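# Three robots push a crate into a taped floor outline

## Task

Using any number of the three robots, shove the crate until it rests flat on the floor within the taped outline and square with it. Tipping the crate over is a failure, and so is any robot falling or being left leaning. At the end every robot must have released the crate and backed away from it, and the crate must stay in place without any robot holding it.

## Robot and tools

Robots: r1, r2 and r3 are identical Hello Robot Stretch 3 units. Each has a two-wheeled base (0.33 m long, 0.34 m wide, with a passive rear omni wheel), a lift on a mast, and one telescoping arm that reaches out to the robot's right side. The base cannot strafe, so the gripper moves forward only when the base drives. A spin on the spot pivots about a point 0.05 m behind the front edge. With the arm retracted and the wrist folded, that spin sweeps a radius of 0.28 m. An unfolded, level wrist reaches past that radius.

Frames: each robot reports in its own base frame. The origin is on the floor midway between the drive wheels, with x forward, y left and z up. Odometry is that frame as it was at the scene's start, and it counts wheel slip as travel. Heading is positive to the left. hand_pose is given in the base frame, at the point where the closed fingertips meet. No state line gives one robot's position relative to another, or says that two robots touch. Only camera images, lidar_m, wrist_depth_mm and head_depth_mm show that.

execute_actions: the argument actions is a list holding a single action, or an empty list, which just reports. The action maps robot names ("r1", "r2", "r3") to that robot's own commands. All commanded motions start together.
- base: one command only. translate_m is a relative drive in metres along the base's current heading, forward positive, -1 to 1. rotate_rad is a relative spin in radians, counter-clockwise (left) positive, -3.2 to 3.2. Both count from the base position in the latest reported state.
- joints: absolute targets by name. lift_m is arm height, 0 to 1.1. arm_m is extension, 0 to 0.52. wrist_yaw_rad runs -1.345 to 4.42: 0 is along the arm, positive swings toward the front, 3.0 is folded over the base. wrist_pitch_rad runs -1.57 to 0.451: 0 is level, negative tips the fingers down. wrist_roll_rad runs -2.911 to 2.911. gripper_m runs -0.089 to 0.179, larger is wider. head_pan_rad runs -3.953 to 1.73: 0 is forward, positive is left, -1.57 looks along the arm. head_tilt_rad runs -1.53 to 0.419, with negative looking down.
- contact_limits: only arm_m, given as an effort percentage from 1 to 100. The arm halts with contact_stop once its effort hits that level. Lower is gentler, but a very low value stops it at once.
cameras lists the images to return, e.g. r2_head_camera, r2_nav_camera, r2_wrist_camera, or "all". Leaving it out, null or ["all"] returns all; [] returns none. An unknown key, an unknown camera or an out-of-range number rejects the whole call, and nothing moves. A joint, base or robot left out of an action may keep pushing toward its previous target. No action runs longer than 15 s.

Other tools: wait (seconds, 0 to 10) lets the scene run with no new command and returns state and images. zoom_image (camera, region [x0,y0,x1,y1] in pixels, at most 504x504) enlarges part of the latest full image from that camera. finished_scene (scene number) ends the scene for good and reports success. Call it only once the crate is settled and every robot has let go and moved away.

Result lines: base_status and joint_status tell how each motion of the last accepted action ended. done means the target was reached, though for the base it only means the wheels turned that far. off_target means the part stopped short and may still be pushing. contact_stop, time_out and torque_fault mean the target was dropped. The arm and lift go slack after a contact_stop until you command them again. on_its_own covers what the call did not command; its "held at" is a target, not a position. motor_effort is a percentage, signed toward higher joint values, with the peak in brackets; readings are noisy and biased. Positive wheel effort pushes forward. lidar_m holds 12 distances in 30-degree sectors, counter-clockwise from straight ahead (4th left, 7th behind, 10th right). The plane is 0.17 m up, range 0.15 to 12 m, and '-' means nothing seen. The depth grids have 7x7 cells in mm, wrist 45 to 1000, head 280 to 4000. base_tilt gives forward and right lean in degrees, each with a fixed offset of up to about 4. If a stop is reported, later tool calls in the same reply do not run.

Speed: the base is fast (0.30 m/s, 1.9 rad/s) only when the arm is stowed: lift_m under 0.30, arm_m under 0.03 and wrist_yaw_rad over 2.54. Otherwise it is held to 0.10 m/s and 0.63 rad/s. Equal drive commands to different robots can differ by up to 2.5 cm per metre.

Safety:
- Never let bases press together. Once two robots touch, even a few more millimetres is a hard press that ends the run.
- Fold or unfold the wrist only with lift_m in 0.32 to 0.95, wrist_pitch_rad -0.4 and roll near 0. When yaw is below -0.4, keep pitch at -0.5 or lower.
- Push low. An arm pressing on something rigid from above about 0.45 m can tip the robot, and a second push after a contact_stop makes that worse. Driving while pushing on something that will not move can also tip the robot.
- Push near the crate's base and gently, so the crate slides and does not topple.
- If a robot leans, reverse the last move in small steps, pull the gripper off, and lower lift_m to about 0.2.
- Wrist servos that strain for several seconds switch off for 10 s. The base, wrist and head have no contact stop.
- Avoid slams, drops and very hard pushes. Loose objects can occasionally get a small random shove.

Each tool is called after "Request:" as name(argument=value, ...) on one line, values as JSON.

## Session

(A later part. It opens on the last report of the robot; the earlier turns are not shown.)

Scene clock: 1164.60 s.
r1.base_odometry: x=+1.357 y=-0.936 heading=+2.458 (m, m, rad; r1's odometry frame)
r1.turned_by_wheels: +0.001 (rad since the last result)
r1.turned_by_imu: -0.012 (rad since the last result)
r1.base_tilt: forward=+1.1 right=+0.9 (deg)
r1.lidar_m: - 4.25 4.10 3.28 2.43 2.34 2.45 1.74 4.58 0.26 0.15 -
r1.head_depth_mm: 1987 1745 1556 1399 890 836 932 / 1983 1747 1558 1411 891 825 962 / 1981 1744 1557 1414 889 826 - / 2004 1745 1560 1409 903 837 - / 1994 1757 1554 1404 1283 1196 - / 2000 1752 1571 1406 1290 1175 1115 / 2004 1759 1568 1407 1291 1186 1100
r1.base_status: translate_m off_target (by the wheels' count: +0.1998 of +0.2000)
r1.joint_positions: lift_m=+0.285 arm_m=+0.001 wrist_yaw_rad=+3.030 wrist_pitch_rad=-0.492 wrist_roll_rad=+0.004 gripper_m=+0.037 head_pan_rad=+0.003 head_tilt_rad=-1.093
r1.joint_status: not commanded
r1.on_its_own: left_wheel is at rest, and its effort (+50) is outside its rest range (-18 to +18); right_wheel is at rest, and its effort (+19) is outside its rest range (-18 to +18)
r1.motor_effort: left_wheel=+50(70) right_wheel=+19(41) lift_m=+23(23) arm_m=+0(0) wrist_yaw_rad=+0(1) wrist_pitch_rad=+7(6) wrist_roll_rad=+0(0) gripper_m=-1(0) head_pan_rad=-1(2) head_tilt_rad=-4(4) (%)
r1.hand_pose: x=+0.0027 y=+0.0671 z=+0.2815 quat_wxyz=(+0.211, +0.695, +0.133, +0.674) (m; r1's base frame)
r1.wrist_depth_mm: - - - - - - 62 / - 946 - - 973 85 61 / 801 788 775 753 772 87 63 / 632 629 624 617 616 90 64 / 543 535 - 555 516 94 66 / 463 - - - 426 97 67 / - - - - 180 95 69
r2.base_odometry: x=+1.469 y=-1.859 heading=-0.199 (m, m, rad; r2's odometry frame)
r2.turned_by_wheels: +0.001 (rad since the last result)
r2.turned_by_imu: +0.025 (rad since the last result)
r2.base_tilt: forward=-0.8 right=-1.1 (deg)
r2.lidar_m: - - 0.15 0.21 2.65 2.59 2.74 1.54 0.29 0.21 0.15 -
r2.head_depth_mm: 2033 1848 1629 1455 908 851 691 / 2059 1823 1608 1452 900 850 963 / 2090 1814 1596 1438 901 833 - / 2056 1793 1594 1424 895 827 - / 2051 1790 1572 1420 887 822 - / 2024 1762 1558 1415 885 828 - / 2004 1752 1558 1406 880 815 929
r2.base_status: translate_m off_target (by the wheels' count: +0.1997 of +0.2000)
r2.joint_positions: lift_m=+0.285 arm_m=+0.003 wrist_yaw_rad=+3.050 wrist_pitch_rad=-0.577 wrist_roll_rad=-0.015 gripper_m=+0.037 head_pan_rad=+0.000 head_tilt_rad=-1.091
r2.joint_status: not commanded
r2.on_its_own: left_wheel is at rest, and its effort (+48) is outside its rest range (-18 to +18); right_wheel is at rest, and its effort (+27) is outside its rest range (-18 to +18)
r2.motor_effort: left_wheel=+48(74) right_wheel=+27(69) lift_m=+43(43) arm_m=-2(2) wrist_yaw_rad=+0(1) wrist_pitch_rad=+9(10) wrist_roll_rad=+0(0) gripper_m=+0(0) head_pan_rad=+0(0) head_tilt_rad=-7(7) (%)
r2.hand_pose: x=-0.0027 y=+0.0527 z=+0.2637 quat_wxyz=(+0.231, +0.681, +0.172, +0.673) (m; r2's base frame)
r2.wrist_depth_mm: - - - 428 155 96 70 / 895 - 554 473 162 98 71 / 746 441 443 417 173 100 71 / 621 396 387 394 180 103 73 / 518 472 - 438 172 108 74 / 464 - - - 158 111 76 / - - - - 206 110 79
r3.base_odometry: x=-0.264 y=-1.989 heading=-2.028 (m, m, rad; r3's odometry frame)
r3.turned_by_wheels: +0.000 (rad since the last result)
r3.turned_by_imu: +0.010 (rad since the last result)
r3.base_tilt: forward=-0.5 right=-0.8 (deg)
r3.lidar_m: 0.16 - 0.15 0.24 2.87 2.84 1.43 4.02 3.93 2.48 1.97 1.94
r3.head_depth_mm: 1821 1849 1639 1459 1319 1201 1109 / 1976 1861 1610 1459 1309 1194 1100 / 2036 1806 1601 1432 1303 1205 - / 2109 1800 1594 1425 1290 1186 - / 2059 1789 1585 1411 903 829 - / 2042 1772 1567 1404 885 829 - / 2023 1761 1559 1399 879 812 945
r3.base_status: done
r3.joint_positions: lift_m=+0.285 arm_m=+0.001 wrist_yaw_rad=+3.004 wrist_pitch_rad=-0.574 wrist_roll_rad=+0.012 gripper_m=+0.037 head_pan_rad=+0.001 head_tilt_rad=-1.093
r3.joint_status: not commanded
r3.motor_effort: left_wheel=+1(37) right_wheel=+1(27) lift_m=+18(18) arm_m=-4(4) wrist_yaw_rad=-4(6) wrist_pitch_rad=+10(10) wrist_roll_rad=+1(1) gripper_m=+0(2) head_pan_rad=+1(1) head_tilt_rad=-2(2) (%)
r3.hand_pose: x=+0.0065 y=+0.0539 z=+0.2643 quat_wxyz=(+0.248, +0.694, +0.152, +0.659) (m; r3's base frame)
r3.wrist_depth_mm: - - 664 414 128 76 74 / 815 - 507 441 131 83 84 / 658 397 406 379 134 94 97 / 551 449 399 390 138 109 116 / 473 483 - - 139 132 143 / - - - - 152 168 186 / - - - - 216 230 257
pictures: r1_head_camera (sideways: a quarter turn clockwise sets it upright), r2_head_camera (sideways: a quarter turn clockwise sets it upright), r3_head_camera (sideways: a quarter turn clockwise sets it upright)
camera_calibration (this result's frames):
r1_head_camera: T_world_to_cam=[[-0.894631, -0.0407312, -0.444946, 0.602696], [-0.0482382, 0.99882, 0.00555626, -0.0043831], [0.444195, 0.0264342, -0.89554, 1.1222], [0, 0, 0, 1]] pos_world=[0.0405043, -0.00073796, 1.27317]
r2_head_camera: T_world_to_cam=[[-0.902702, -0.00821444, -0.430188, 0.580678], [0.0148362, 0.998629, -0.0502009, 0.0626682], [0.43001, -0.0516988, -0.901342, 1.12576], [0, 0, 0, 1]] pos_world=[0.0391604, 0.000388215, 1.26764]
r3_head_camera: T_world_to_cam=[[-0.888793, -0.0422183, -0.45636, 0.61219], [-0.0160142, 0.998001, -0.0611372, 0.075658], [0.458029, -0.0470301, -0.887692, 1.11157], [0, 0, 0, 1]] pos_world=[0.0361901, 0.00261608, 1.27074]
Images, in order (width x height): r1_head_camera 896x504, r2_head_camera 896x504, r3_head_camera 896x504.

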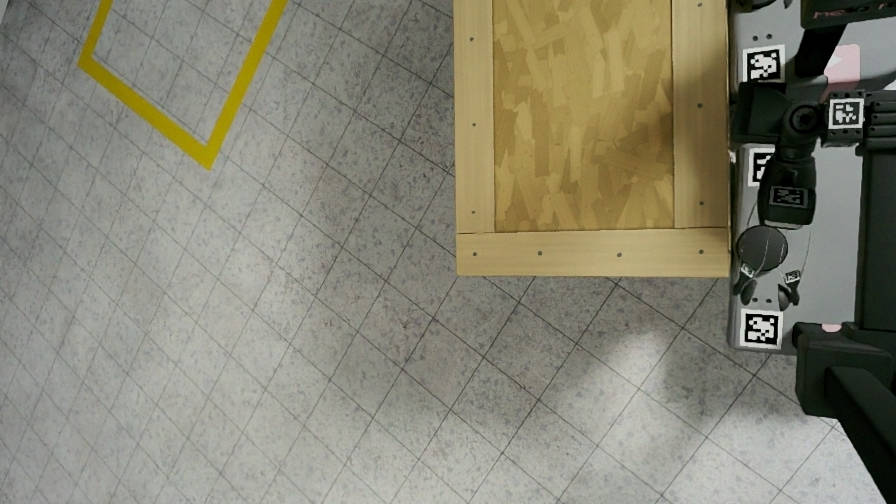

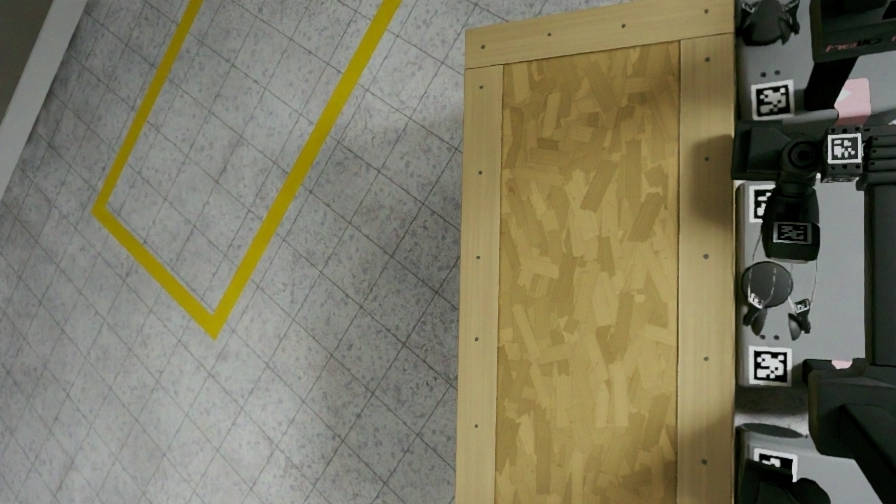

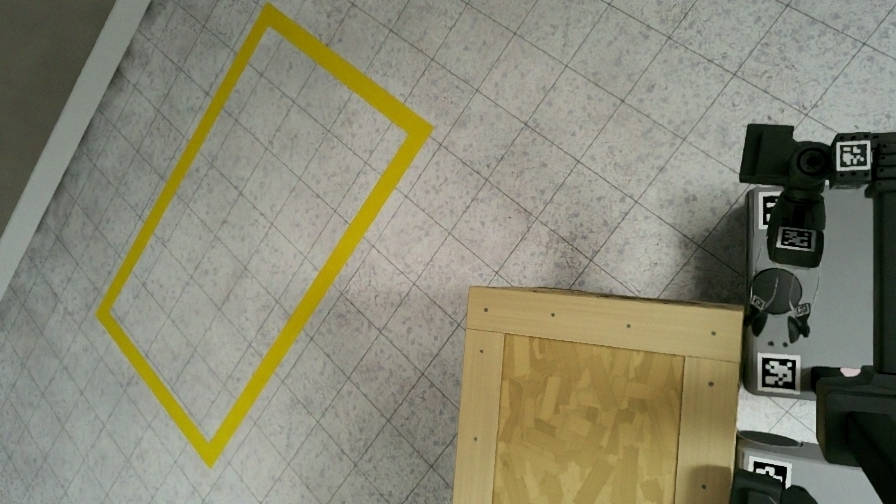

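Request:
execute_actions(actions=[{"r3":{"joints":{"lift_m":0.32},"base":{"translate_m":-0.003}},"r1":{"base":{"translate_m":-0.003}},"r2":{"base":{"translate_m":-0.003}}}], cameras=[])

Request:
execute_actions(actions=[{"r1":{"base":{"translate_m":0.35}},"r2":{"base":{"translate_m":0.3}},"r3":{"base":{"translate_m":0.12}}}], cameras=["r1_head_camera","r2_head_camera","r3_head_camera"])

Scene clock: 1209.60 s.
r1.base_odometry: x=+1.359 y=-0.938 heading=+2.458 (m, m, rad; r1's odometry frame)
r1.turned_by_wheels: +0.000 (rad since the last result)
r1.turned_by_imu: -0.001 (rad since the last result)
r1.base_tilt: forward=+1.2 right=+0.8 (deg)
r1.lidar_m: - 4.22 4.10 3.29 2.43 2.35 2.43 1.74 4.60 0.27 0.15 -
r1.head_depth_mm: 1989 1744 1551 1402 889 837 928 / 1991 1745 1565 1407 890 823 957 / 1980 1750 1569 1405 890 826 - / 1992 1755 1569 1408 902 834 - / 1998 1764 1560 1411 1279 1193 - / 1998 1756 1563 1405 1289 1183 1115 / 2021 1754 1572 1412 1293 1185 1107
r1.base_status: done
r1.joint_positions: lift_m=+0.285 arm_m=+0.001 wrist_yaw_rad=+3.030 wrist_pitch_rad=-0.492 wrist_roll_rad=+0.004 gripper_m=+0.037 head_pan_rad=+0.003 head_tilt_rad=-1.093
r1.joint_status: not commanded
r1.motor_effort: left_wheel=+0(42) right_wheel=+0(15) lift_m=+23(22) arm_m=+0(0) wrist_yaw_rad=-2(0) wrist_pitch_rad=+6(7) wrist_roll_rad=+0(0) gripper_m=-1(0) head_pan_rad=-1(1) head_tilt_rad=-4(3) (%)
r1.hand_pose: x=+0.0027 y=+0.0671 z=+0.2815 quat_wxyz=(+0.211, +0.695, +0.133, +0.674) (m; r1's base frame)
r1.wrist_depth_mm: - - - - - - 64 / - 987 - - 993 90 64 / 808 768 765 787 771 91 66 / 653 623 641 615 625 94 67 / 543 524 - 549 520 97 69 / 478 - - - 428 101 71 / - - - - 190 98 72
r2.base_odometry: x=+1.466 y=-1.858 heading=-0.199 (m, m, rad; r2's odometry frame)
r2.turned_by_wheels: +0.000 (rad since the last result)
r2.turned_by_imu: -0.002 (rad since the last result)
r2.base_tilt: forward=-0.6 right=-1.1 (deg)
r2.lidar_m: - - 0.15 0.22 2.65 2.58 2.74 1.53 0.29 0.22 0.15 -
r2.head_depth_mm: 2033 1832 1625 1451 908 853 852 / 2075 1838 1599 1448 906 849 965 / 2088 1797 1606 1439 901 833 - / 2075 1786 1596 1437 894 826 - / 2043 1777 1589 1410 891 823 - / 2015 1770 1563 1412 886 828 - / 1983 1749 1553 1405 880 814 934
r2.base_status: done
r2.joint_positions: lift_m=+0.285 arm_m=+0.003 wrist_yaw_rad=+3.050 wrist_pitch_rad=-0.577 wrist_roll_rad=-0.015 gripper_m=+0.037 head_pan_rad=+0.000 head_tilt_rad=-1.091
r2.joint_status: not commanded
r2.motor_effort: left_wheel=+0(40) right_wheel=-1(23) lift_m=+42(43) arm_m=-2(2) wrist_yaw_rad=+0(0) wrist_pitch_rad=+9(9) wrist_roll_rad=-1(1) gripper_m=+0(1) head_pan_rad=+0(0) head_tilt_rad=-6(6) (%)
r2.hand_pose: x=-0.0028 y=+0.0527 z=+0.2637 quat_wxyz=(+0.231, +0.681, +0.172, +0.673) (m; r2's base frame)
r2.wrist_depth_mm: - - - 438 162 100 72 / 945 - 556 474 168 103 73 / 719 443 433 421 180 105 75 / 609 400 389 392 187 107 76 / 524 471 - 435 179 113 77 / 466 - - - 165 116 79 / - - - - 215 115 82
r3.base_odometry: x=-0.263 y=-1.987 heading=-2.028 (m, m, rad; r3's odometry frame)
r3.turned_by_wheels: +0.000 (rad since the last result)
r3.turned_by_imu: -0.001 (rad since the last result)
r3.base_tilt: forward=-0.7 right=-0.8 (deg)
r3.lidar_m: 0.16 - 0.15 0.25 2.87 2.84 1.42 3.99 3.93 2.49 1.97 1.95
r3.head_depth_mm: 1852 1855 1628 1452 1318 1204 1103 / 1976 1845 1620 1445 1318 1200 1101 / 2064 1822 1610 1436 1298 1193 - / 2095 1803 1590 1427 1286 1191 - / 2086 1789 1572 1423 898 833 - / 2036 1770 1573 1407 887 830 - / 2024 1750 1565 1389 876 809 940
r3.base_status: done
r3.joint_positions: lift_m=+0.320 arm_m=+0.001 wrist_yaw_rad=+3.002 wrist_pitch_rad=-0.574 wrist_roll_rad=+0.012 gripper_m=+0.037 head_pan_rad=+0.001 head_tilt_rad=-1.093
r3.joint_status: all done
r3.motor_effort: left_wheel=+0(5) right_wheel=+1(2) lift_m=+23(24) arm_m=-4(4) wrist_yaw_rad=-2(5) wrist_pitch_rad=+10(10) wrist_roll_rad=+1(1) gripper_m=+0(1) head_pan_rad=+1(0) head_tilt_rad=-2(2) (%)
r3.hand_pose: x=+0.0068 y=+0.0539 z=+0.2989 quat_wxyz=(+0.248, +0.694, +0.151, +0.659) (m; r3's base frame)
r3.wrist_depth_mm: - - 698 411 144 126 130 / 875 - 571 457 137 93 94 / 708 705 461 431 141 95 98 / 598 538 406 405 144 109 115 / 514 501 - 447 138 132 144 / 458 - - - 152 168 188 / - - - - 217 231 263
pictures: none
No camera images: the call's "cameras" was empty. Leave "cameras" out to get every camera's image.

Scene clock: 1212.87 s.
r1.base_odometry: x=+1.088 y=-0.717 heading=+2.458 (m, m, rad; r1's odometry frame)
r1.turned_by_wheels: +0.000 (rad since the last result)
r1.turned_by_imu: -0.031 (rad since the last result)
r1.base_tilt: forward=+1.2 right=+0.9 (deg)
r1.lidar_m: - - 4.00 3.60 2.60 2.50 2.58 1.89 0.28 0.21 0.15 -
r1.head_depth_mm: 1974 1748 1552 1409 889 835 919 / 2003 1752 1564 1403 888 821 960 / 1988 1753 1559 1415 890 826 - / 1999 1742 1555 1409 899 824 - / 2010 1749 1554 1416 1285 1198 - / 2002 1756 1565 1408 1284 1179 1115 / 2002 1758 1569 1416 1290 1182 1104
r1.base_status: translate_m off_target (by the wheels' count: +0.3497 of +0.3500)
r1.joint_positions: lift_m=+0.285 arm_m=+0.001 wrist_yaw_rad=+3.030 wrist_pitch_rad=-0.492 wrist_roll_rad=+0.004 gripper_m=+0.037 head_pan_rad=+0.003 head_tilt_rad=-1.093
r1.joint_status: not commanded
r1.on_its_own: left_wheel is at rest, and its effort (+57) is outside its rest range (-18 to +18); right_wheel is at rest, and its effort (+31) is outside its rest range (-18 to +18)
r1.motor_effort: left_wheel=+57(79) right_wheel=+31(57) lift_m=+23(23) arm_m=+0(0) wrist_yaw_rad=+0(1) wrist_pitch_rad=+6(7) wrist_roll_rad=+0(0) gripper_m=-1(0) head_pan_rad=-1(1) head_tilt_rad=-3(4) (%)
r1.hand_pose: x=+0.0027 y=+0.0672 z=+0.2815 quat_wxyz=(+0.211, +0.695, +0.133, +0.674) (m; r1's base frame)
r1.wrist_depth_mm: - - - - - 83 62 / - 980 - - - 85 60 / 800 777 784 764 778 87 62 / 651 638 632 619 622 89 63 / 535 531 - 556 326 92 64 / 469 - - - 164 94 66 / - - - - 179 92 67
r2.base_odometry: x=+1.760 y=-1.917 heading=-0.199 (m, m, rad; r2's odometry frame)
r2.turned_by_wheels: +0.000 (rad since the last result)
r2.turned_by_imu: -0.075 (rad since the last result)
r2.base_tilt: forward=-0.7 right=-1.1 (deg)
r2.lidar_m: - - 0.15 0.21 2.82 2.71 2.80 1.68 0.30 0.21 0.15 -
r2.head_depth_mm: 1947 1842 1608 1459 908 852 935 / 2011 1819 1605 1443 903 845 973 / 2023 1812 1592 1437 898 835 - / 2074 1781 1594 1425 897 830 - / 2049 1770 1576 1419 886 825 - / 2011 1760 1566 1408 885 829 - / 2017 1752 1558 1400 882 814 931
r2.base_status: translate_m off_target (by the wheels' count: +0.2999 of +0.3000)
r2.joint_positions: lift_m=+0.285 arm_m=+0.003 wrist_yaw_rad=+3.050 wrist_pitch_rad=-0.577 wrist_roll_rad=-0.015 gripper_m=+0.037 head_pan_rad=+0.000 head_tilt_rad=-1.092
r2.joint_status: not commanded
r2.on_its_own: right_wheel is at rest, and its effort (+27) is outside its rest range (-18 to +18)
r2.motor_effort: left_wheel=+6(73) right_wheel=+27(82) lift_m=+43(45) arm_m=-2(2) wrist_yaw_rad=+0(3) wrist_pitch_rad=+9(10) wrist_roll_rad=-1(1) gripper_m=-1(0) head_pan_rad=+0(1) head_tilt_rad=-6(6) (%)
r2.hand_pose: x=-0.0027 y=+0.0528 z=+0.2638 quat_wxyz=(+0.231, +0.681, +0.172, +0.673) (m; r2's base frame)
r2.wrist_depth_mm: - - - 428 156 96 69 / 924 - 556 472 161 98 71 / 736 434 439 414 173 100 72 / 612 383 388 393 180 103 73 / 516 492 - 429 172 108 74 / 465 - - - 158 111 76 / - - - - 207 110 79
r3.base_odometry: x=-0.316 y=-2.094 heading=-2.028 (m, m, rad; r3's odometry frame)
r3.turned_by_wheels: +0.000 (rad since the last result)
r3.turned_by_imu: +0.000 (rad since the last result)
r3.base_tilt: forward=-0.7 right=-0.9 (deg)
r3.lidar_m: 0.16 - 0.15 0.35 2.97 2.93 1.54 4.07 4.01 2.32 1.87 1.85
r3.head_depth_mm: 1743 1857 1618 1468 1331 1204 1110 / 1872 1817 1617 1438 1309 1200 1096 / 1994 1797 1606 1435 1297 1203 - / 2055 1798 1605 1431 1279 1193 - / 2073 1788 1577 1416 890 830 - / 2051 1767 1578 1403 883 826 - / 2026 1752 1554 970 878 812 943
r3.base_status: done
r3.joint_positions: lift_m=+0.320 arm_m=+0.001 wrist_yaw_rad=+3.003 wrist_pitch_rad=-0.573 wrist_roll_rad=+0.012 gripper_m=+0.037 head_pan_rad=+0.001 head_tilt_rad=-1.093
r3.joint_status: not commanded
r3.motor_effort: left_wheel=+3(25) right_wheel=+3(23) lift_m=+21(23) arm_m=-4(4) wrist_yaw_rad=-3(5) wrist_pitch_rad=+9(10) wrist_roll_rad=+1(1) gripper_m=+0(1) head_pan_rad=+1(1) head_tilt_rad=-2(2) (%)
r3.hand_pose: x=+0.0067 y=+0.0542 z=+0.2993 quat_wxyz=(+0.247, +0.694, +0.151, +0.659) (m; r3's base frame)
r3.wrist_depth_mm: - - 733 449 146 128 132 / 867 - 569 516 140 94 95 / 706 714 463 453 140 93 94 / 591 574 413 410 141 107 109 / 512 513 - 470 136 128 131 / 460 - - - 149 159 167 / - - - - 213 212 222
pictures: r1_head_camera (sideways: a quarter turn clockwise sets it upright), r2_head_camera (sideways: a quarter turn clockwise sets it upright), r3_head_camera (sideways: a quarter turn clockwise sets it upright)
camera_calibration (this result's frames):
r1_head_camera: T_world_to_cam=[[-0.894651, -0.0407312, -0.444905, 0.602642], [-0.0482379, 0.99882, 0.00555833, -0.00438579], [0.444154, 0.0264341, -0.895561, 1.12223], [0, 0, 0, 1]] pos_world=[0.0405029, -0.000737964, 1.27316]
r2_head_camera: T_world_to_cam=[[-0.90308, -0.00773183, -0.429402, 0.579657], [0.0153262, 0.998621, -0.0502139, 0.062682], [0.429198, -0.0519282, -0.901717, 1.12625], [0, 0, 0, 1]] pos_world=[0.0391308, 0.000370561, 1.26761]
r3_head_camera: T_world_to_cam=[[-0.888604, -0.0422181, -0.456728, 0.612668], [-0.0159888, 0.998001, -0.0611435, 0.0756661], [0.458397, -0.0470298, -0.887502, 1.11132], [0, 0, 0, 1]] pos_world=[0.036203, 0.00261609, 1.27075]
Images, in order (width x height): r1_head_camera 896x504, r2_head_camera 896x504, r3_head_camera 896x504.

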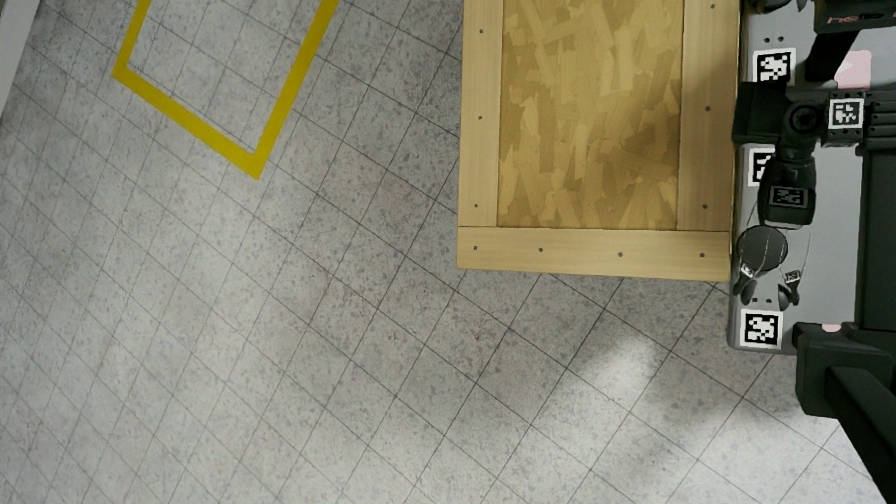

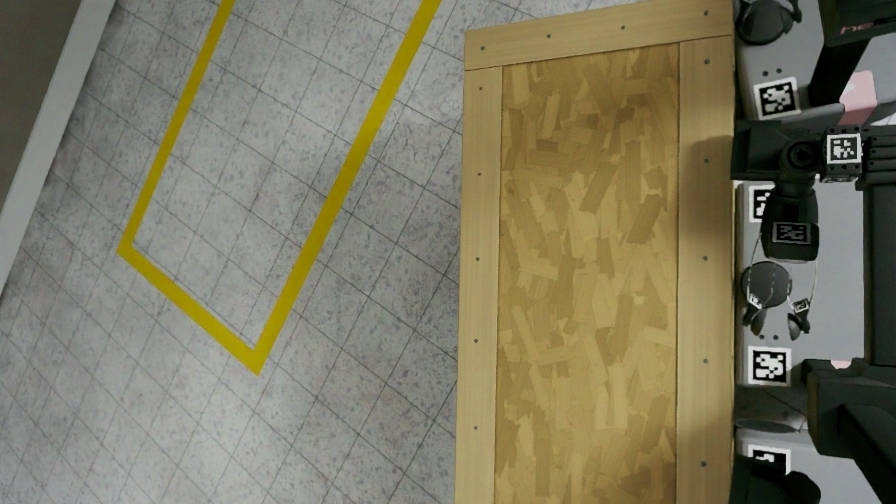

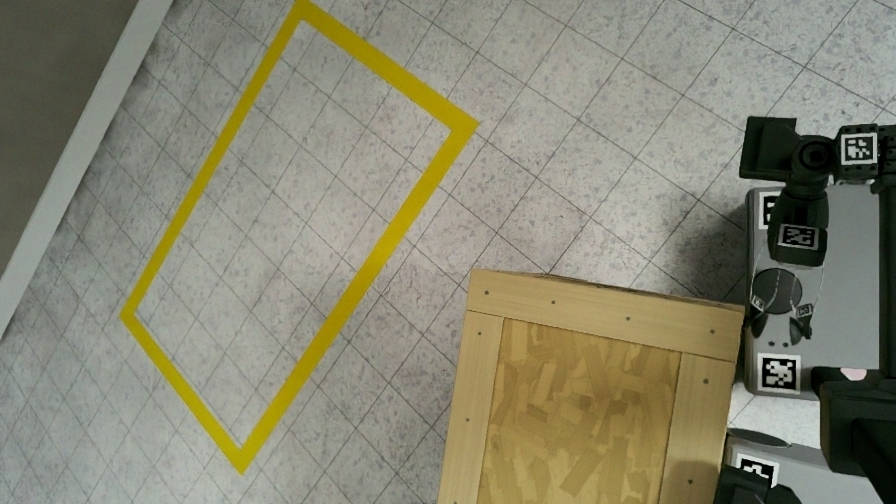

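Request:
zoom_image(camera="r2_head_camera", region=[660, 0, 896, 220])

Request:
zoom_image(camera="r1_head_camera", region=[660, 0, 896, 220])

Region (660, 0, 896, 220) of r2_head_camera's 896x504 image, scaled by 2.136, with more detail than that image has; it fills the top 470 rows of this view, and the rest is white.

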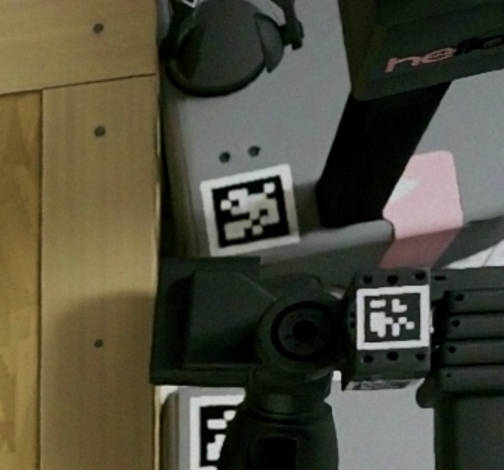

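Region (660, 0, 896, 220) of r1_head_camera's 896x504 image, scaled by 2.136, with more detail than that image has; it fills the top 470 rows of this view, and the rest is white.

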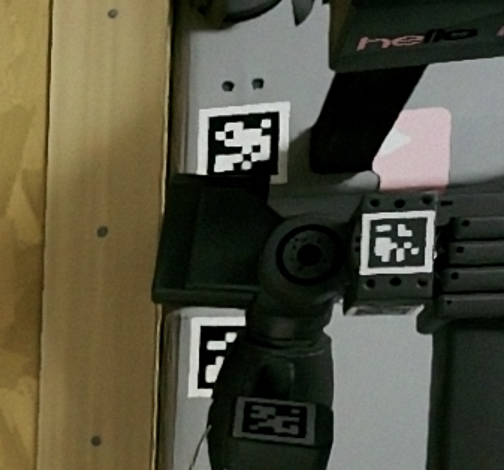

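Request:
execute_actions(actions=[{"r1":{"base":{"translate_m":0.45}},"r2":{"base":{"translate_m":0.4}},"r3":{"base":{"translate_m":0.08}}}], cameras=["r1_head_camera","r2_head_camera","r3_head_camera"])

Scene clock: 1248.30 s.
r1.base_odometry: x=+0.739 y=-0.434 heading=+2.459 (m, m, rad; r1's odometry frame)
r1.turned_by_wheels: +0.001 (rad since the last result)
r1.turned_by_imu: -0.158 (rad since the last result)
r1.base_tilt: forward=+1.2 right=+0.8 (deg)
r1.lidar_m: - - 3.90 3.93 2.94 2.66 2.68 2.06 0.29 0.21 0.15 -
r1.head_depth_mm: 1902 1740 1550 1405 891 832 928 / 1949 1744 1557 1401 888 828 960 / 1987 1762 1544 1407 889 824 - / 1991 1753 1555 1406 905 826 - / 1997 1767 1559 1411 1286 1183 - / 2010 1766 1559 1412 1282 1184 1118 / 2005 1756 1568 1401 1288 1184 1107
r1.base_status: translate_m off_target (by the wheels' count: +0.4497 of +0.4500)
r1.joint_positions: lift_m=+0.285 arm_m=+0.001 wrist_yaw_rad=+3.030 wrist_pitch_rad=-0.491 wrist_roll_rad=+0.004 gripper_m=+0.037 head_pan_rad=+0.003 head_tilt_rad=-1.093
r1.joint_status: not commanded
r1.on_its_own: left_wheel is at rest, and its effort (+64) is outside its rest range (-18 to +18); right_wheel is at rest, and its effort (+24) is outside its rest range (-18 to +18)
r1.motor_effort: left_wheel=+64(83) right_wheel=+24(57) lift_m=+23(23) arm_m=+0(0) wrist_yaw_rad=+0(1) wrist_pitch_rad=+7(7) wrist_roll_rad=+0(0) gripper_m=+0(0) head_pan_rad=-1(1) head_tilt_rad=-4(4) (%)
r1.hand_pose: x=+0.0027 y=+0.0672 z=+0.2816 quat_wxyz=(+0.211, +0.695, +0.133, +0.674) (m; r1's base frame)
r1.wrist_depth_mm: - - - - - 82 62 / - 980 971 - - 85 61 / 788 810 791 780 780 87 62 / 640 633 630 622 624 89 63 / 536 538 - 547 147 92 64 / 471 - - - 163 95 66 / - - - - 179 92 67
r2.base_odometry: x=+2.152 y=-1.995 heading=-0.199 (m, m, rad; r2's odometry frame)
r2.turned_by_wheels: +0.000 (rad since the last result)
r2.turned_by_imu: -0.152 (rad since the last result)
r2.base_tilt: forward=-0.6 right=-1.1 (deg)
r2.lidar_m: - - 0.15 0.21 3.13 2.82 2.84 1.80 0.31 0.21 0.15 -
r2.head_depth_mm: 1816 1843 1628 1456 922 851 938 / 1884 1813 1603 1442 904 848 988 / 1939 1803 1603 1431 897 832 - / 1951 1789 1593 1430 893 827 - / 2008 1792 1582 1414 889 821 - / 2016 1770 1570 1408 885 828 - / 1996 1740 1556 1405 876 813 942
r2.base_status: done
r2.joint_positions: lift_m=+0.285 arm_m=+0.003 wrist_yaw_rad=+3.050 wrist_pitch_rad=-0.577 wrist_roll_rad=-0.015 gripper_m=+0.037 head_pan_rad=+0.000 head_tilt_rad=-1.092
r2.joint_status: not commanded
r2.motor_effort: left_wheel=+1(80) right_wheel=+13(82) lift_m=+43(45) arm_m=-1(2) wrist_yaw_rad=+0(3) wrist_pitch_rad=+9(10) wrist_roll_rad=+0(1) gripper_m=+0(0) head_pan_rad=+0(1) head_tilt_rad=-5(6) (%)
r2.hand_pose: x=-0.0028 y=+0.0528 z=+0.2638 quat_wxyz=(+0.231, +0.681, +0.172, +0.673) (m; r2's base frame)
r2.wrist_depth_mm: - - - 447 158 97 70 / 910 - 548 480 163 99 71 / 745 436 437 425 174 101 72 / 611 403 396 399 181 103 73 / 520 486 - 445 173 109 75 / 467 - - - 159 112 76 / - - - - 209 111 79
r3.base_odometry: x=-0.351 y=-2.166 heading=-2.028 (m, m, rad; r3's odometry frame)
r3.turned_by_wheels: +0.000 (rad since the last result)
r3.turned_by_imu: -0.001 (rad since the last result)
r3.base_tilt: forward=-0.6 right=-0.9 (deg)
r3.lidar_m: 0.16 - 0.15 0.40 3.03 2.98 1.62 4.11 4.05 2.25 1.81 1.78
r3.head_depth_mm: 1677 1810 1628 1462 1323 1201 1114 / 1816 1853 1607 1449 1311 1190 1099 / 1935 1822 1604 1445 1292 1206 - / 2028 1798 1601 1425 1247 1192 - / 2065 1782 1581 1421 892 831 - / 2048 1762 1573 972 886 831 - / 2017 1748 1547 971 878 821 965
r3.base_status: done
r3.joint_positions: lift_m=+0.320 arm_m=+0.001 wrist_yaw_rad=+3.002 wrist_pitch_rad=-0.572 wrist_roll_rad=+0.012 gripper_m=+0.037 head_pan_rad=+0.001 head_tilt_rad=-1.093
r3.joint_status: not commanded
r3.motor_effort: left_wheel=+4(24) right_wheel=+3(22) lift_m=+21(21) arm_m=-4(4) wrist_yaw_rad=-1(3) wrist_pitch_rad=+9(9) wrist_roll_rad=+1(1) gripper_m=+1(0) head_pan_rad=+1(1) head_tilt_rad=-2(2) (%)
r3.hand_pose: x=+0.0070 y=+0.0542 z=+0.2995 quat_wxyz=(+0.248, +0.694, +0.150, +0.659) (m; r3's base frame)
r3.wrist_depth_mm: - - - 712 180 128 132 / 879 - 587 585 165 95 95 / 711 711 464 469 154 102 99 / 591 599 424 419 143 117 112 / 513 522 - 469 147 136 130 / 455 - - - 164 164 157 / - - - - 225 204 195
pictures: r1_head_camera (sideways: a quarter turn clockwise sets it upright), r2_head_camera (sideways: a quarter turn clockwise sets it upright), r3_head_camera (sideways: a quarter turn clockwise sets it upright)
camera_calibration (this result's frames):
r1_head_camera: T_world_to_cam=[[-0.89468, -0.0407314, -0.444846, 0.602566], [-0.0482376, 0.99882, 0.00556128, -0.00438963], [0.444095, 0.0264339, -0.89559, 1.12226], [0, 0, 0, 1]] pos_world=[0.0405011, -0.000737968, 1.27316]
r2_head_camera: T_world_to_cam=[[-0.902936, -0.00800656, -0.429701, 0.580045], [0.015039, 0.998625, -0.050209, 0.0626774], [0.429512, -0.0517977, -0.901574, 1.12607], [0, 0, 0, 1]] pos_world=[0.039142, 0.000380607, 1.26763]
r3_head_camera: T_world_to_cam=[[-0.888604, -0.0422182, -0.456728, 0.612668], [-0.0159889, 0.998001, -0.0611435, 0.0756661], [0.458397, -0.0470297, -0.887502, 1.11132], [0, 0, 0, 1]] pos_world=[0.036203, 0.00261609, 1.27075]
Images, in order (width x height): r1_head_camera 896x504, r2_head_camera 896x504, r3_head_camera 896x504.

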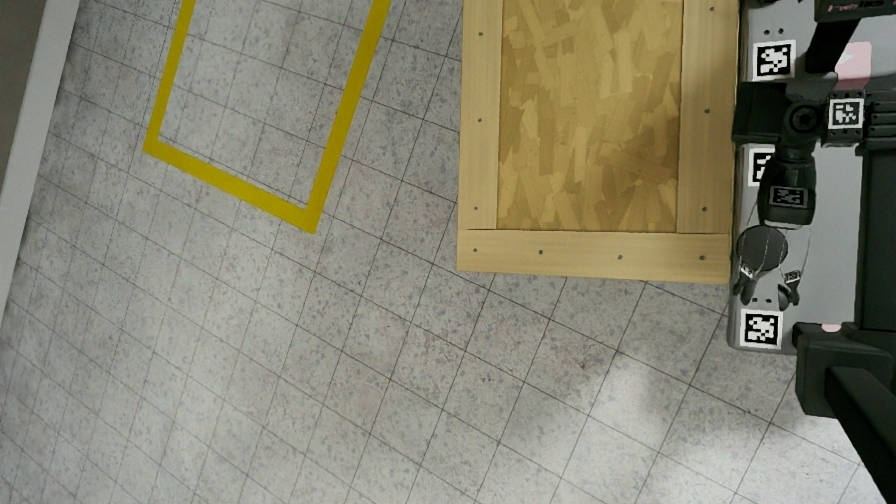

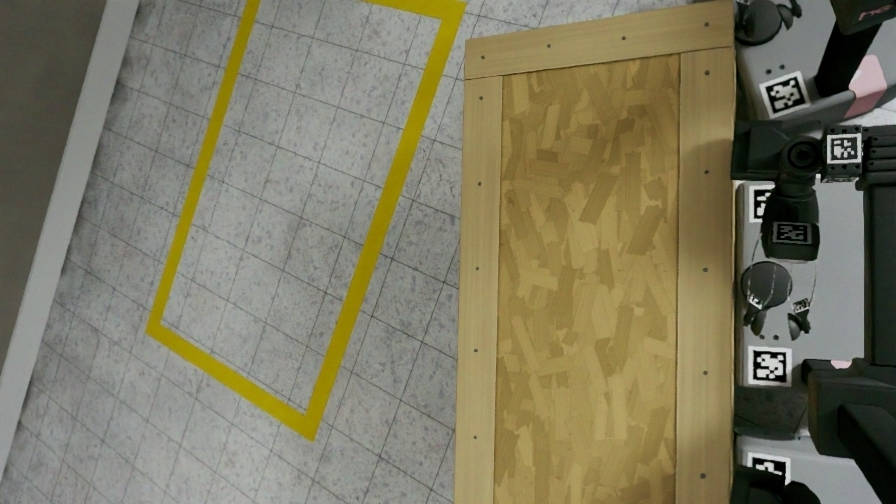

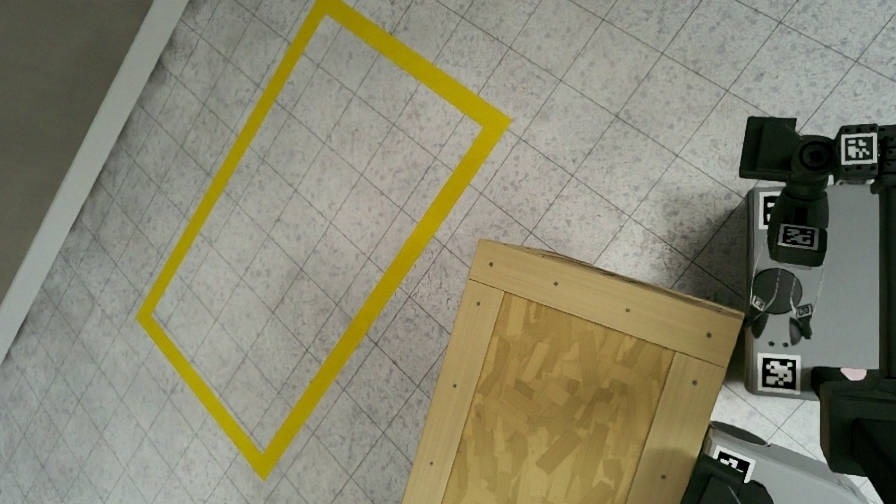

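Request:
execute_actions(actions=[{"r3":{"base":{"translate_m":-0.12}},"r1":{"base":{"translate_m":-0.003}},"r2":{"base":{"translate_m":-0.003}}}], cameras=[])

Request:
execute_actions(actions=[{"r1":{"base":{"translate_m":0.55}},"r2":{"base":{"translate_m":0.5}}}], cameras=["r1_head_camera","r2_head_camera","r3_head_camera"])

Scene clock: 1284.47 s.
r1.base_odometry: x=+0.741 y=-0.436 heading=+2.459 (m, m, rad; r1's odometry frame)
r1.turned_by_wheels: +0.000 (rad since the last result)
r1.turned_by_imu: -0.001 (rad since the last result)
r1.base_tilt: forward=+1.2 right=+0.9 (deg)
r1.lidar_m: - - 3.90 3.91 2.95 2.66 2.68 2.06 0.29 0.22 0.15 -
r1.head_depth_mm: 1904 1736 1560 1408 888 834 930 / 1939 1741 1561 1401 888 823 959 / 1968 1740 1564 1409 890 827 - / 2001 1743 1562 1402 899 827 - / 2003 1752 1558 1411 1284 1195 - / 2012 1759 1562 1417 1283 1179 1115 / 1994 1760 1564 1414 1287 1183 1107
r1.base_status: done
r1.joint_positions: lift_m=+0.285 arm_m=+0.001 wrist_yaw_rad=+3.030 wrist_pitch_rad=-0.491 wrist_roll_rad=+0.004 gripper_m=+0.037 head_pan_rad=+0.003 head_tilt_rad=-1.093
r1.joint_status: not commanded
r1.motor_effort: left_wheel=+0(53) right_wheel=-1(20) lift_m=+22(23) arm_m=+0(0) wrist_yaw_rad=+1(0) wrist_pitch_rad=+6(7) wrist_roll_rad=+0(0) gripper_m=+0(0) head_pan_rad=-2(1) head_tilt_rad=-4(4) (%)
r1.hand_pose: x=+0.0027 y=+0.0672 z=+0.2816 quat_wxyz=(+0.211, +0.695, +0.133, +0.674) (m; r1's base frame)
r1.wrist_depth_mm: - - - - - 86 64 / - 945 - 947 990 88 63 / 790 783 750 769 778 91 64 / 649 647 623 633 622 93 66 / 535 528 - 548 331 96 67 / 467 - - - 171 99 68 / - - - - 187 96 70
r2.base_odometry: x=+2.150 y=-1.995 heading=-0.199 (m, m, rad; r2's odometry frame)
r2.turned_by_wheels: +0.000 (rad since the last result)
r2.turned_by_imu: -0.001 (rad since the last result)
r2.base_tilt: forward=-0.7 right=-1.1 (deg)
r2.lidar_m: - - 0.15 0.22 3.09 2.82 2.84 1.80 0.38 0.22 0.15 -
r2.head_depth_mm: 1829 1844 1615 1457 919 848 969 / 1883 1813 1601 1451 905 847 1080 / 1937 1813 1605 1442 900 832 - / 1957 1790 1589 1424 896 828 - / 1999 1775 1577 1422 891 825 - / 2020 1772 1567 1413 884 827 - / 1992 1753 1555 1408 883 813 943
r2.base_status: done
r2.joint_positions: lift_m=+0.285 arm_m=+0.003 wrist_yaw_rad=+3.050 wrist_pitch_rad=-0.577 wrist_roll_rad=-0.015 gripper_m=+0.037 head_pan_rad=+0.000 head_tilt_rad=-1.092
r2.joint_status: not commanded
r2.motor_effort: left_wheel=+1(7) right_wheel=-1(8) lift_m=+43(42) arm_m=-1(1) wrist_yaw_rad=+0(0) wrist_pitch_rad=+9(9) wrist_roll_rad=+0(1) gripper_m=+0(0) head_pan_rad=+0(0) head_tilt_rad=-5(5) (%)
r2.hand_pose: x=-0.0028 y=+0.0528 z=+0.2638 quat_wxyz=(+0.231, +0.681, +0.172, +0.673) (m; r2's base frame)
r2.wrist_depth_mm: - - - 449 164 101 73 / 949 - 558 487 176 103 74 / 736 431 442 424 182 105 75 / 617 404 396 402 188 108 77 / 527 487 - 450 181 114 78 / 465 - - - 166 117 80 / - - - - 216 116 83
r3.base_odometry: x=-0.298 y=-2.058 heading=-2.028 (m, m, rad; r3's odometry frame)
r3.turned_by_wheels: +0.000 (rad since the last result)
r3.turned_by_imu: -0.001 (rad since the last result)
r3.base_tilt: forward=-0.7 right=-0.9 (deg)
r3.lidar_m: 0.17 0.18 0.32 3.71 2.94 2.89 1.50 4.05 3.98 2.37 1.91 1.88
r3.head_depth_mm: 1777 1850 1634 1463 1320 1197 1105 / 1906 1826 1633 1456 1314 1196 1093 / 2014 1807 1613 1444 1301 1193 - / 2058 1794 1596 1369 1275 1191 - / 2070 1800 1579 983 898 1160 - / 2032 1773 1567 974 893 1155 - / 2012 1750 1544 969 883 1030 1084
r3.base_status: done
r3.joint_positions: lift_m=+0.320 arm_m=+0.001 wrist_yaw_rad=+3.002 wrist_pitch_rad=-0.572 wrist_roll_rad=+0.012 gripper_m=+0.037 head_pan_rad=+0.001 head_tilt_rad=-1.093
r3.joint_status: not commanded
r3.motor_effort: left_wheel=+0(3) right_wheel=+1(2) lift_m=+21(21) arm_m=-4(4) wrist_yaw_rad=-1(2) wrist_pitch_rad=+9(9) wrist_roll_rad=+1(1) gripper_m=+0(0) head_pan_rad=+0(0) head_tilt_rad=-2(2) (%)
r3.hand_pose: x=+0.0070 y=+0.0542 z=+0.2995 quat_wxyz=(+0.248, +0.694, +0.150, +0.659) (m; r3's base frame)
r3.wrist_depth_mm: - - - 799 543 316 194 / 885 - 914 592 544 307 190 / 696 712 675 464 474 298 186 / 598 606 574 463 432 288 182 / 510 517 - 524 486 276 186 / 459 - - - 430 268 210 / - - - - 408 283 262
pictures: none
No camera images: the call's "cameras" was empty. Leave "cameras" out to get every camera's image.

Scene clock: 1289.17 s.
r1.base_odometry: x=+0.315 y=-0.089 heading=+2.460 (m, m, rad; r1's odometry frame)
r1.turned_by_wheels: +0.001 (rad since the last result)
r1.turned_by_imu: -0.131 (rad since the last result)
r1.base_tilt: forward=+1.2 right=+0.9 (deg)
r1.lidar_m: - - 3.87 3.85 3.28 2.75 2.75 3.09 0.28 0.21 0.15 -
r1.head_depth_mm: 1860 1742 1564 1405 889 835 919 / 1891 1745 1553 1402 891 826 974 / 1910 1738 1560 1412 895 823 - / 1932 1738 1554 1414 890 827 - / 1974 1758 1572 1414 1281 1190 - / 1998 1748 1561 1413 1289 1178 1114 / 2031 1760 1567 1412 1293 1181 1105
r1.base_status: translate_m off_target (by the wheels' count: +0.5497 of +0.5500)
r1.joint_positions: lift_m=+0.285 arm_m=+0.001 wrist_yaw_rad=+3.029 wrist_pitch_rad=-0.492 wrist_roll_rad=+0.004 gripper_m=+0.037 head_pan_rad=+0.003 head_tilt_rad=-1.094
r1.joint_status: not commanded
r1.on_its_own: left_wheel is at rest, and its effort (+55) is outside its rest range (-18 to +18); right_wheel is at rest, and its effort (+21) is outside its rest range (-18 to +18)
r1.motor_effort: left_wheel=+55(88) right_wheel=+21(75) lift_m=+23(23) arm_m=+0(0) wrist_yaw_rad=+1(1) wrist_pitch_rad=+7(7) wrist_roll_rad=+0(0) gripper_m=+0(1) head_pan_rad=-1(1) head_tilt_rad=-3(4) (%)
r1.hand_pose: x=+0.0028 y=+0.0671 z=+0.2814 quat_wxyz=(+0.211, +0.695, +0.133, +0.674) (m; r1's base frame)
r1.wrist_depth_mm: - - - - - 83 62 / - 944 - 945 996 85 60 / 793 777 777 764 762 87 62 / 644 620 636 617 599 89 63 / 533 534 - 547 145 92 64 / 467 - - - 163 94 65 / - - - - 180 93 67
r2.base_odometry: x=+2.640 y=-2.092 heading=-0.199 (m, m, rad; r2's odometry frame)
r2.turned_by_wheels: +0.000 (rad since the last result)
r2.turned_by_imu: -0.135 (rad since the last result)
r2.base_tilt: forward=-0.6 right=-1.0 (deg)
r2.lidar_m: - - 0.15 0.21 3.39 2.86 2.86 1.86 0.43 0.21 0.15 -
r2.head_depth_mm: 1808 1839 1612 1455 921 851 976 / 1840 1832 1599 1444 903 848 1105 / 1896 1809 1596 1441 899 833 - / 1932 1807 1590 1425 895 827 - / 1940 1777 1596 1413 891 823 - / 1947 1758 1568 1401 886 831 - / 1958 1755 1558 1401 880 814 940
r2.base_status: translate_m off_target (by the wheels' count: +0.4998 of +0.5000)
r2.joint_positions: lift_m=+0.285 arm_m=+0.003 wrist_yaw_rad=+3.050 wrist_pitch_rad=-0.577 wrist_roll_rad=-0.015 gripper_m=+0.037 head_pan_rad=+0.001 head_tilt_rad=-1.092
r2.joint_status: not commanded
r2.on_its_own: left_wheel is at rest, and its effort (+30) is outside its rest range (-18 to +18)
r2.motor_effort: left_wheel=+30(81) right_wheel=+18(87) lift_m=+42(47) arm_m=+0(1) wrist_yaw_rad=+1(4) wrist_pitch_rad=+9(11) wrist_roll_rad=-1(0) gripper_m=+0(1) head_pan_rad=+0(1) head_tilt_rad=-6(7) (%)
r2.hand_pose: x=-0.0027 y=+0.0529 z=+0.2638 quat_wxyz=(+0.231, +0.681, +0.172, +0.673) (m; r2's base frame)
r2.wrist_depth_mm: - - - 434 156 96 69 / 917 - 549 472 162 98 70 / 731 442 443 420 173 100 71 / 610 387 392 390 181 102 73 / 511 495 - 428 172 108 74 / 468 - - - 158 111 75 / - - - - 207 111 79
r3.base_odometry: x=-0.298 y=-2.058 heading=-2.028 (m, m, rad; r3's odometry frame)
r3.turned_by_wheels: +0.000 (rad since the last result)
r3.turned_by_imu: -0.001 (rad since the last result)
r3.base_tilt: forward=-0.6 right=-0.8 (deg)
r3.lidar_m: 0.20 0.18 0.37 3.73 2.94 2.90 1.50 4.03 3.98 2.36 1.90 1.88
r3.head_depth_mm: 1771 1857 1630 1467 1323 1200 1099 / 1917 1831 1618 1448 1308 1198 1099 / 1997 1824 1610 1451 1314 1198 - / 2057 1803 1589 1019 1276 1185 - / 2060 1796 1579 982 897 1173 - / 2029 1765 1565 972 898 1168 - / 2037 1755 1563 972 889 1122 1082
r3.base_status: not commanded
r3.joint_positions: lift_m=+0.320 arm_m=+0.001 wrist_yaw_rad=+3.002 wrist_pitch_rad=-0.572 wrist_roll_rad=+0.012 gripper_m=+0.037 head_pan_rad=+0.001 head_tilt_rad=-1.093
r3.joint_status: not commanded
r3.motor_effort: left_wheel=+0(0) right_wheel=+1(1) lift_m=+21(21) arm_m=-4(4) wrist_yaw_rad=-2(2) wrist_pitch_rad=+9(9) wrist_roll_rad=+1(1) gripper_m=+0(1) head_pan_rad=+0(0) head_tilt_rad=-2(2) (%)
r3.hand_pose: x=+0.0070 y=+0.0542 z=+0.2995 quat_wxyz=(+0.248, +0.694, +0.150, +0.659) (m; r3's base frame)
r3.wrist_depth_mm: - - - - 722 374 202 / 882 - 905 622 597 355 194 / 716 704 748 489 468 330 185 / 594 602 613 532 479 304 181 / 511 518 - 544 514 280 202 / 454 - - - 456 269 232 / - - - - 407 311 276
pictures: r1_head_camera (sideways: a quarter turn clockwise sets it upright), r2_head_camera (sideways: a quarter turn clockwise sets it upright), r3_head_camera (sideways: a quarter turn clockwise sets it upright)
camera_calibration (this result's frames):
r1_head_camera: T_world_to_cam=[[-0.894899, -0.0406741, -0.444412, 0.602002], [-0.0481701, 0.998824, 0.00558305, -0.00441838], [0.443662, 0.0264036, -0.895805, 1.12255], [0, 0, 0, 1]] pos_world=[0.0404871, -0.000740247, 1.27314]
r2_head_camera: T_world_to_cam=[[-0.903254, -0.00867547, -0.429019, 0.579159], [0.0142615, 0.998636, -0.0502202, 0.0626967], [0.428869, -0.05148, -0.901899, 1.12649], [0, 0, 0, 1]] pos_world=[0.0391158, 0.000405064, 1.2676]
r3_head_camera: T_world_to_cam=[[-0.888604, -0.0422182, -0.456728, 0.612668], [-0.015989, 0.998001, -0.0611435, 0.0756661], [0.458397, -0.0470297, -0.887503, 1.11132], [0, 0, 0, 1]] pos_world=[0.036203, 0.00261609, 1.27075]
Images, in order (width x height): r1_head_camera 896x504, r2_head_camera 896x504, r3_head_camera 896x504.

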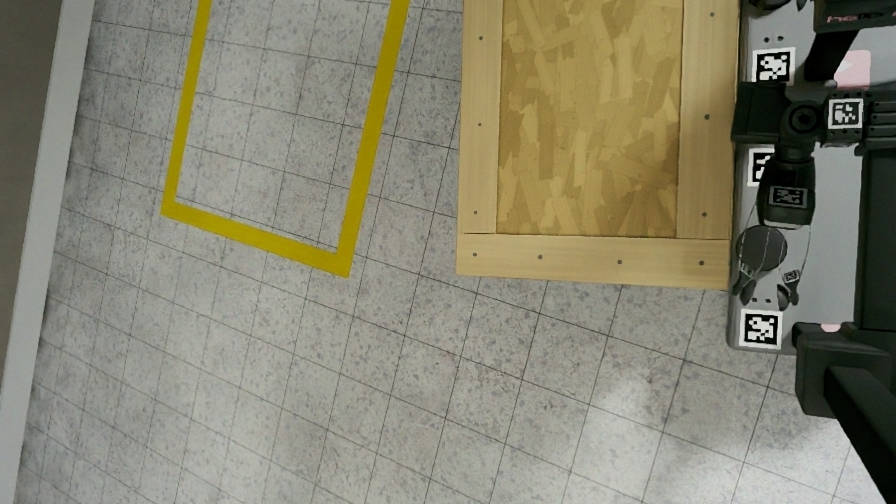

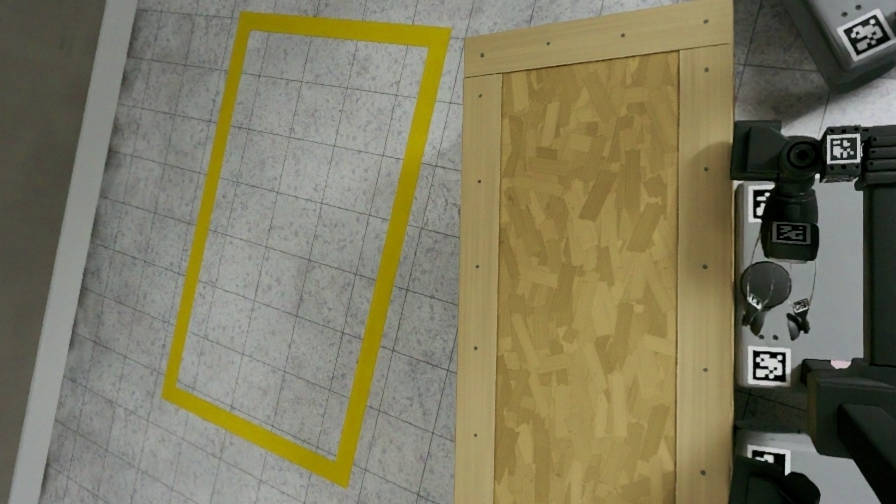

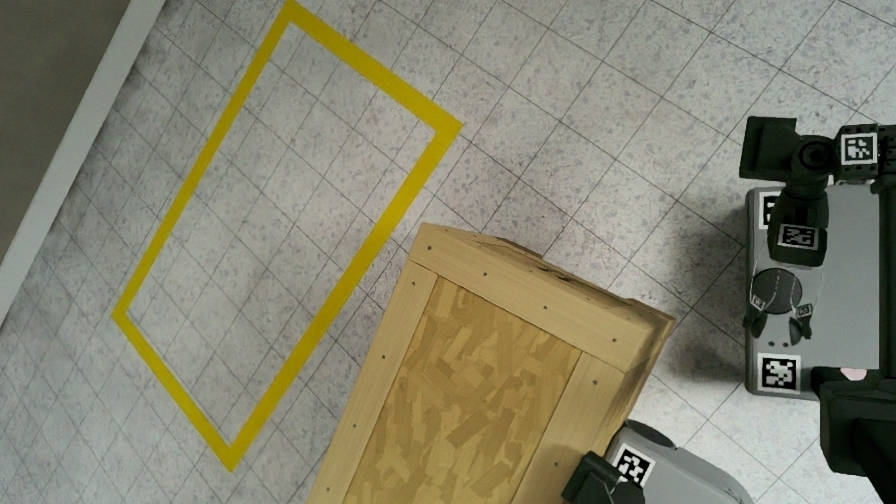

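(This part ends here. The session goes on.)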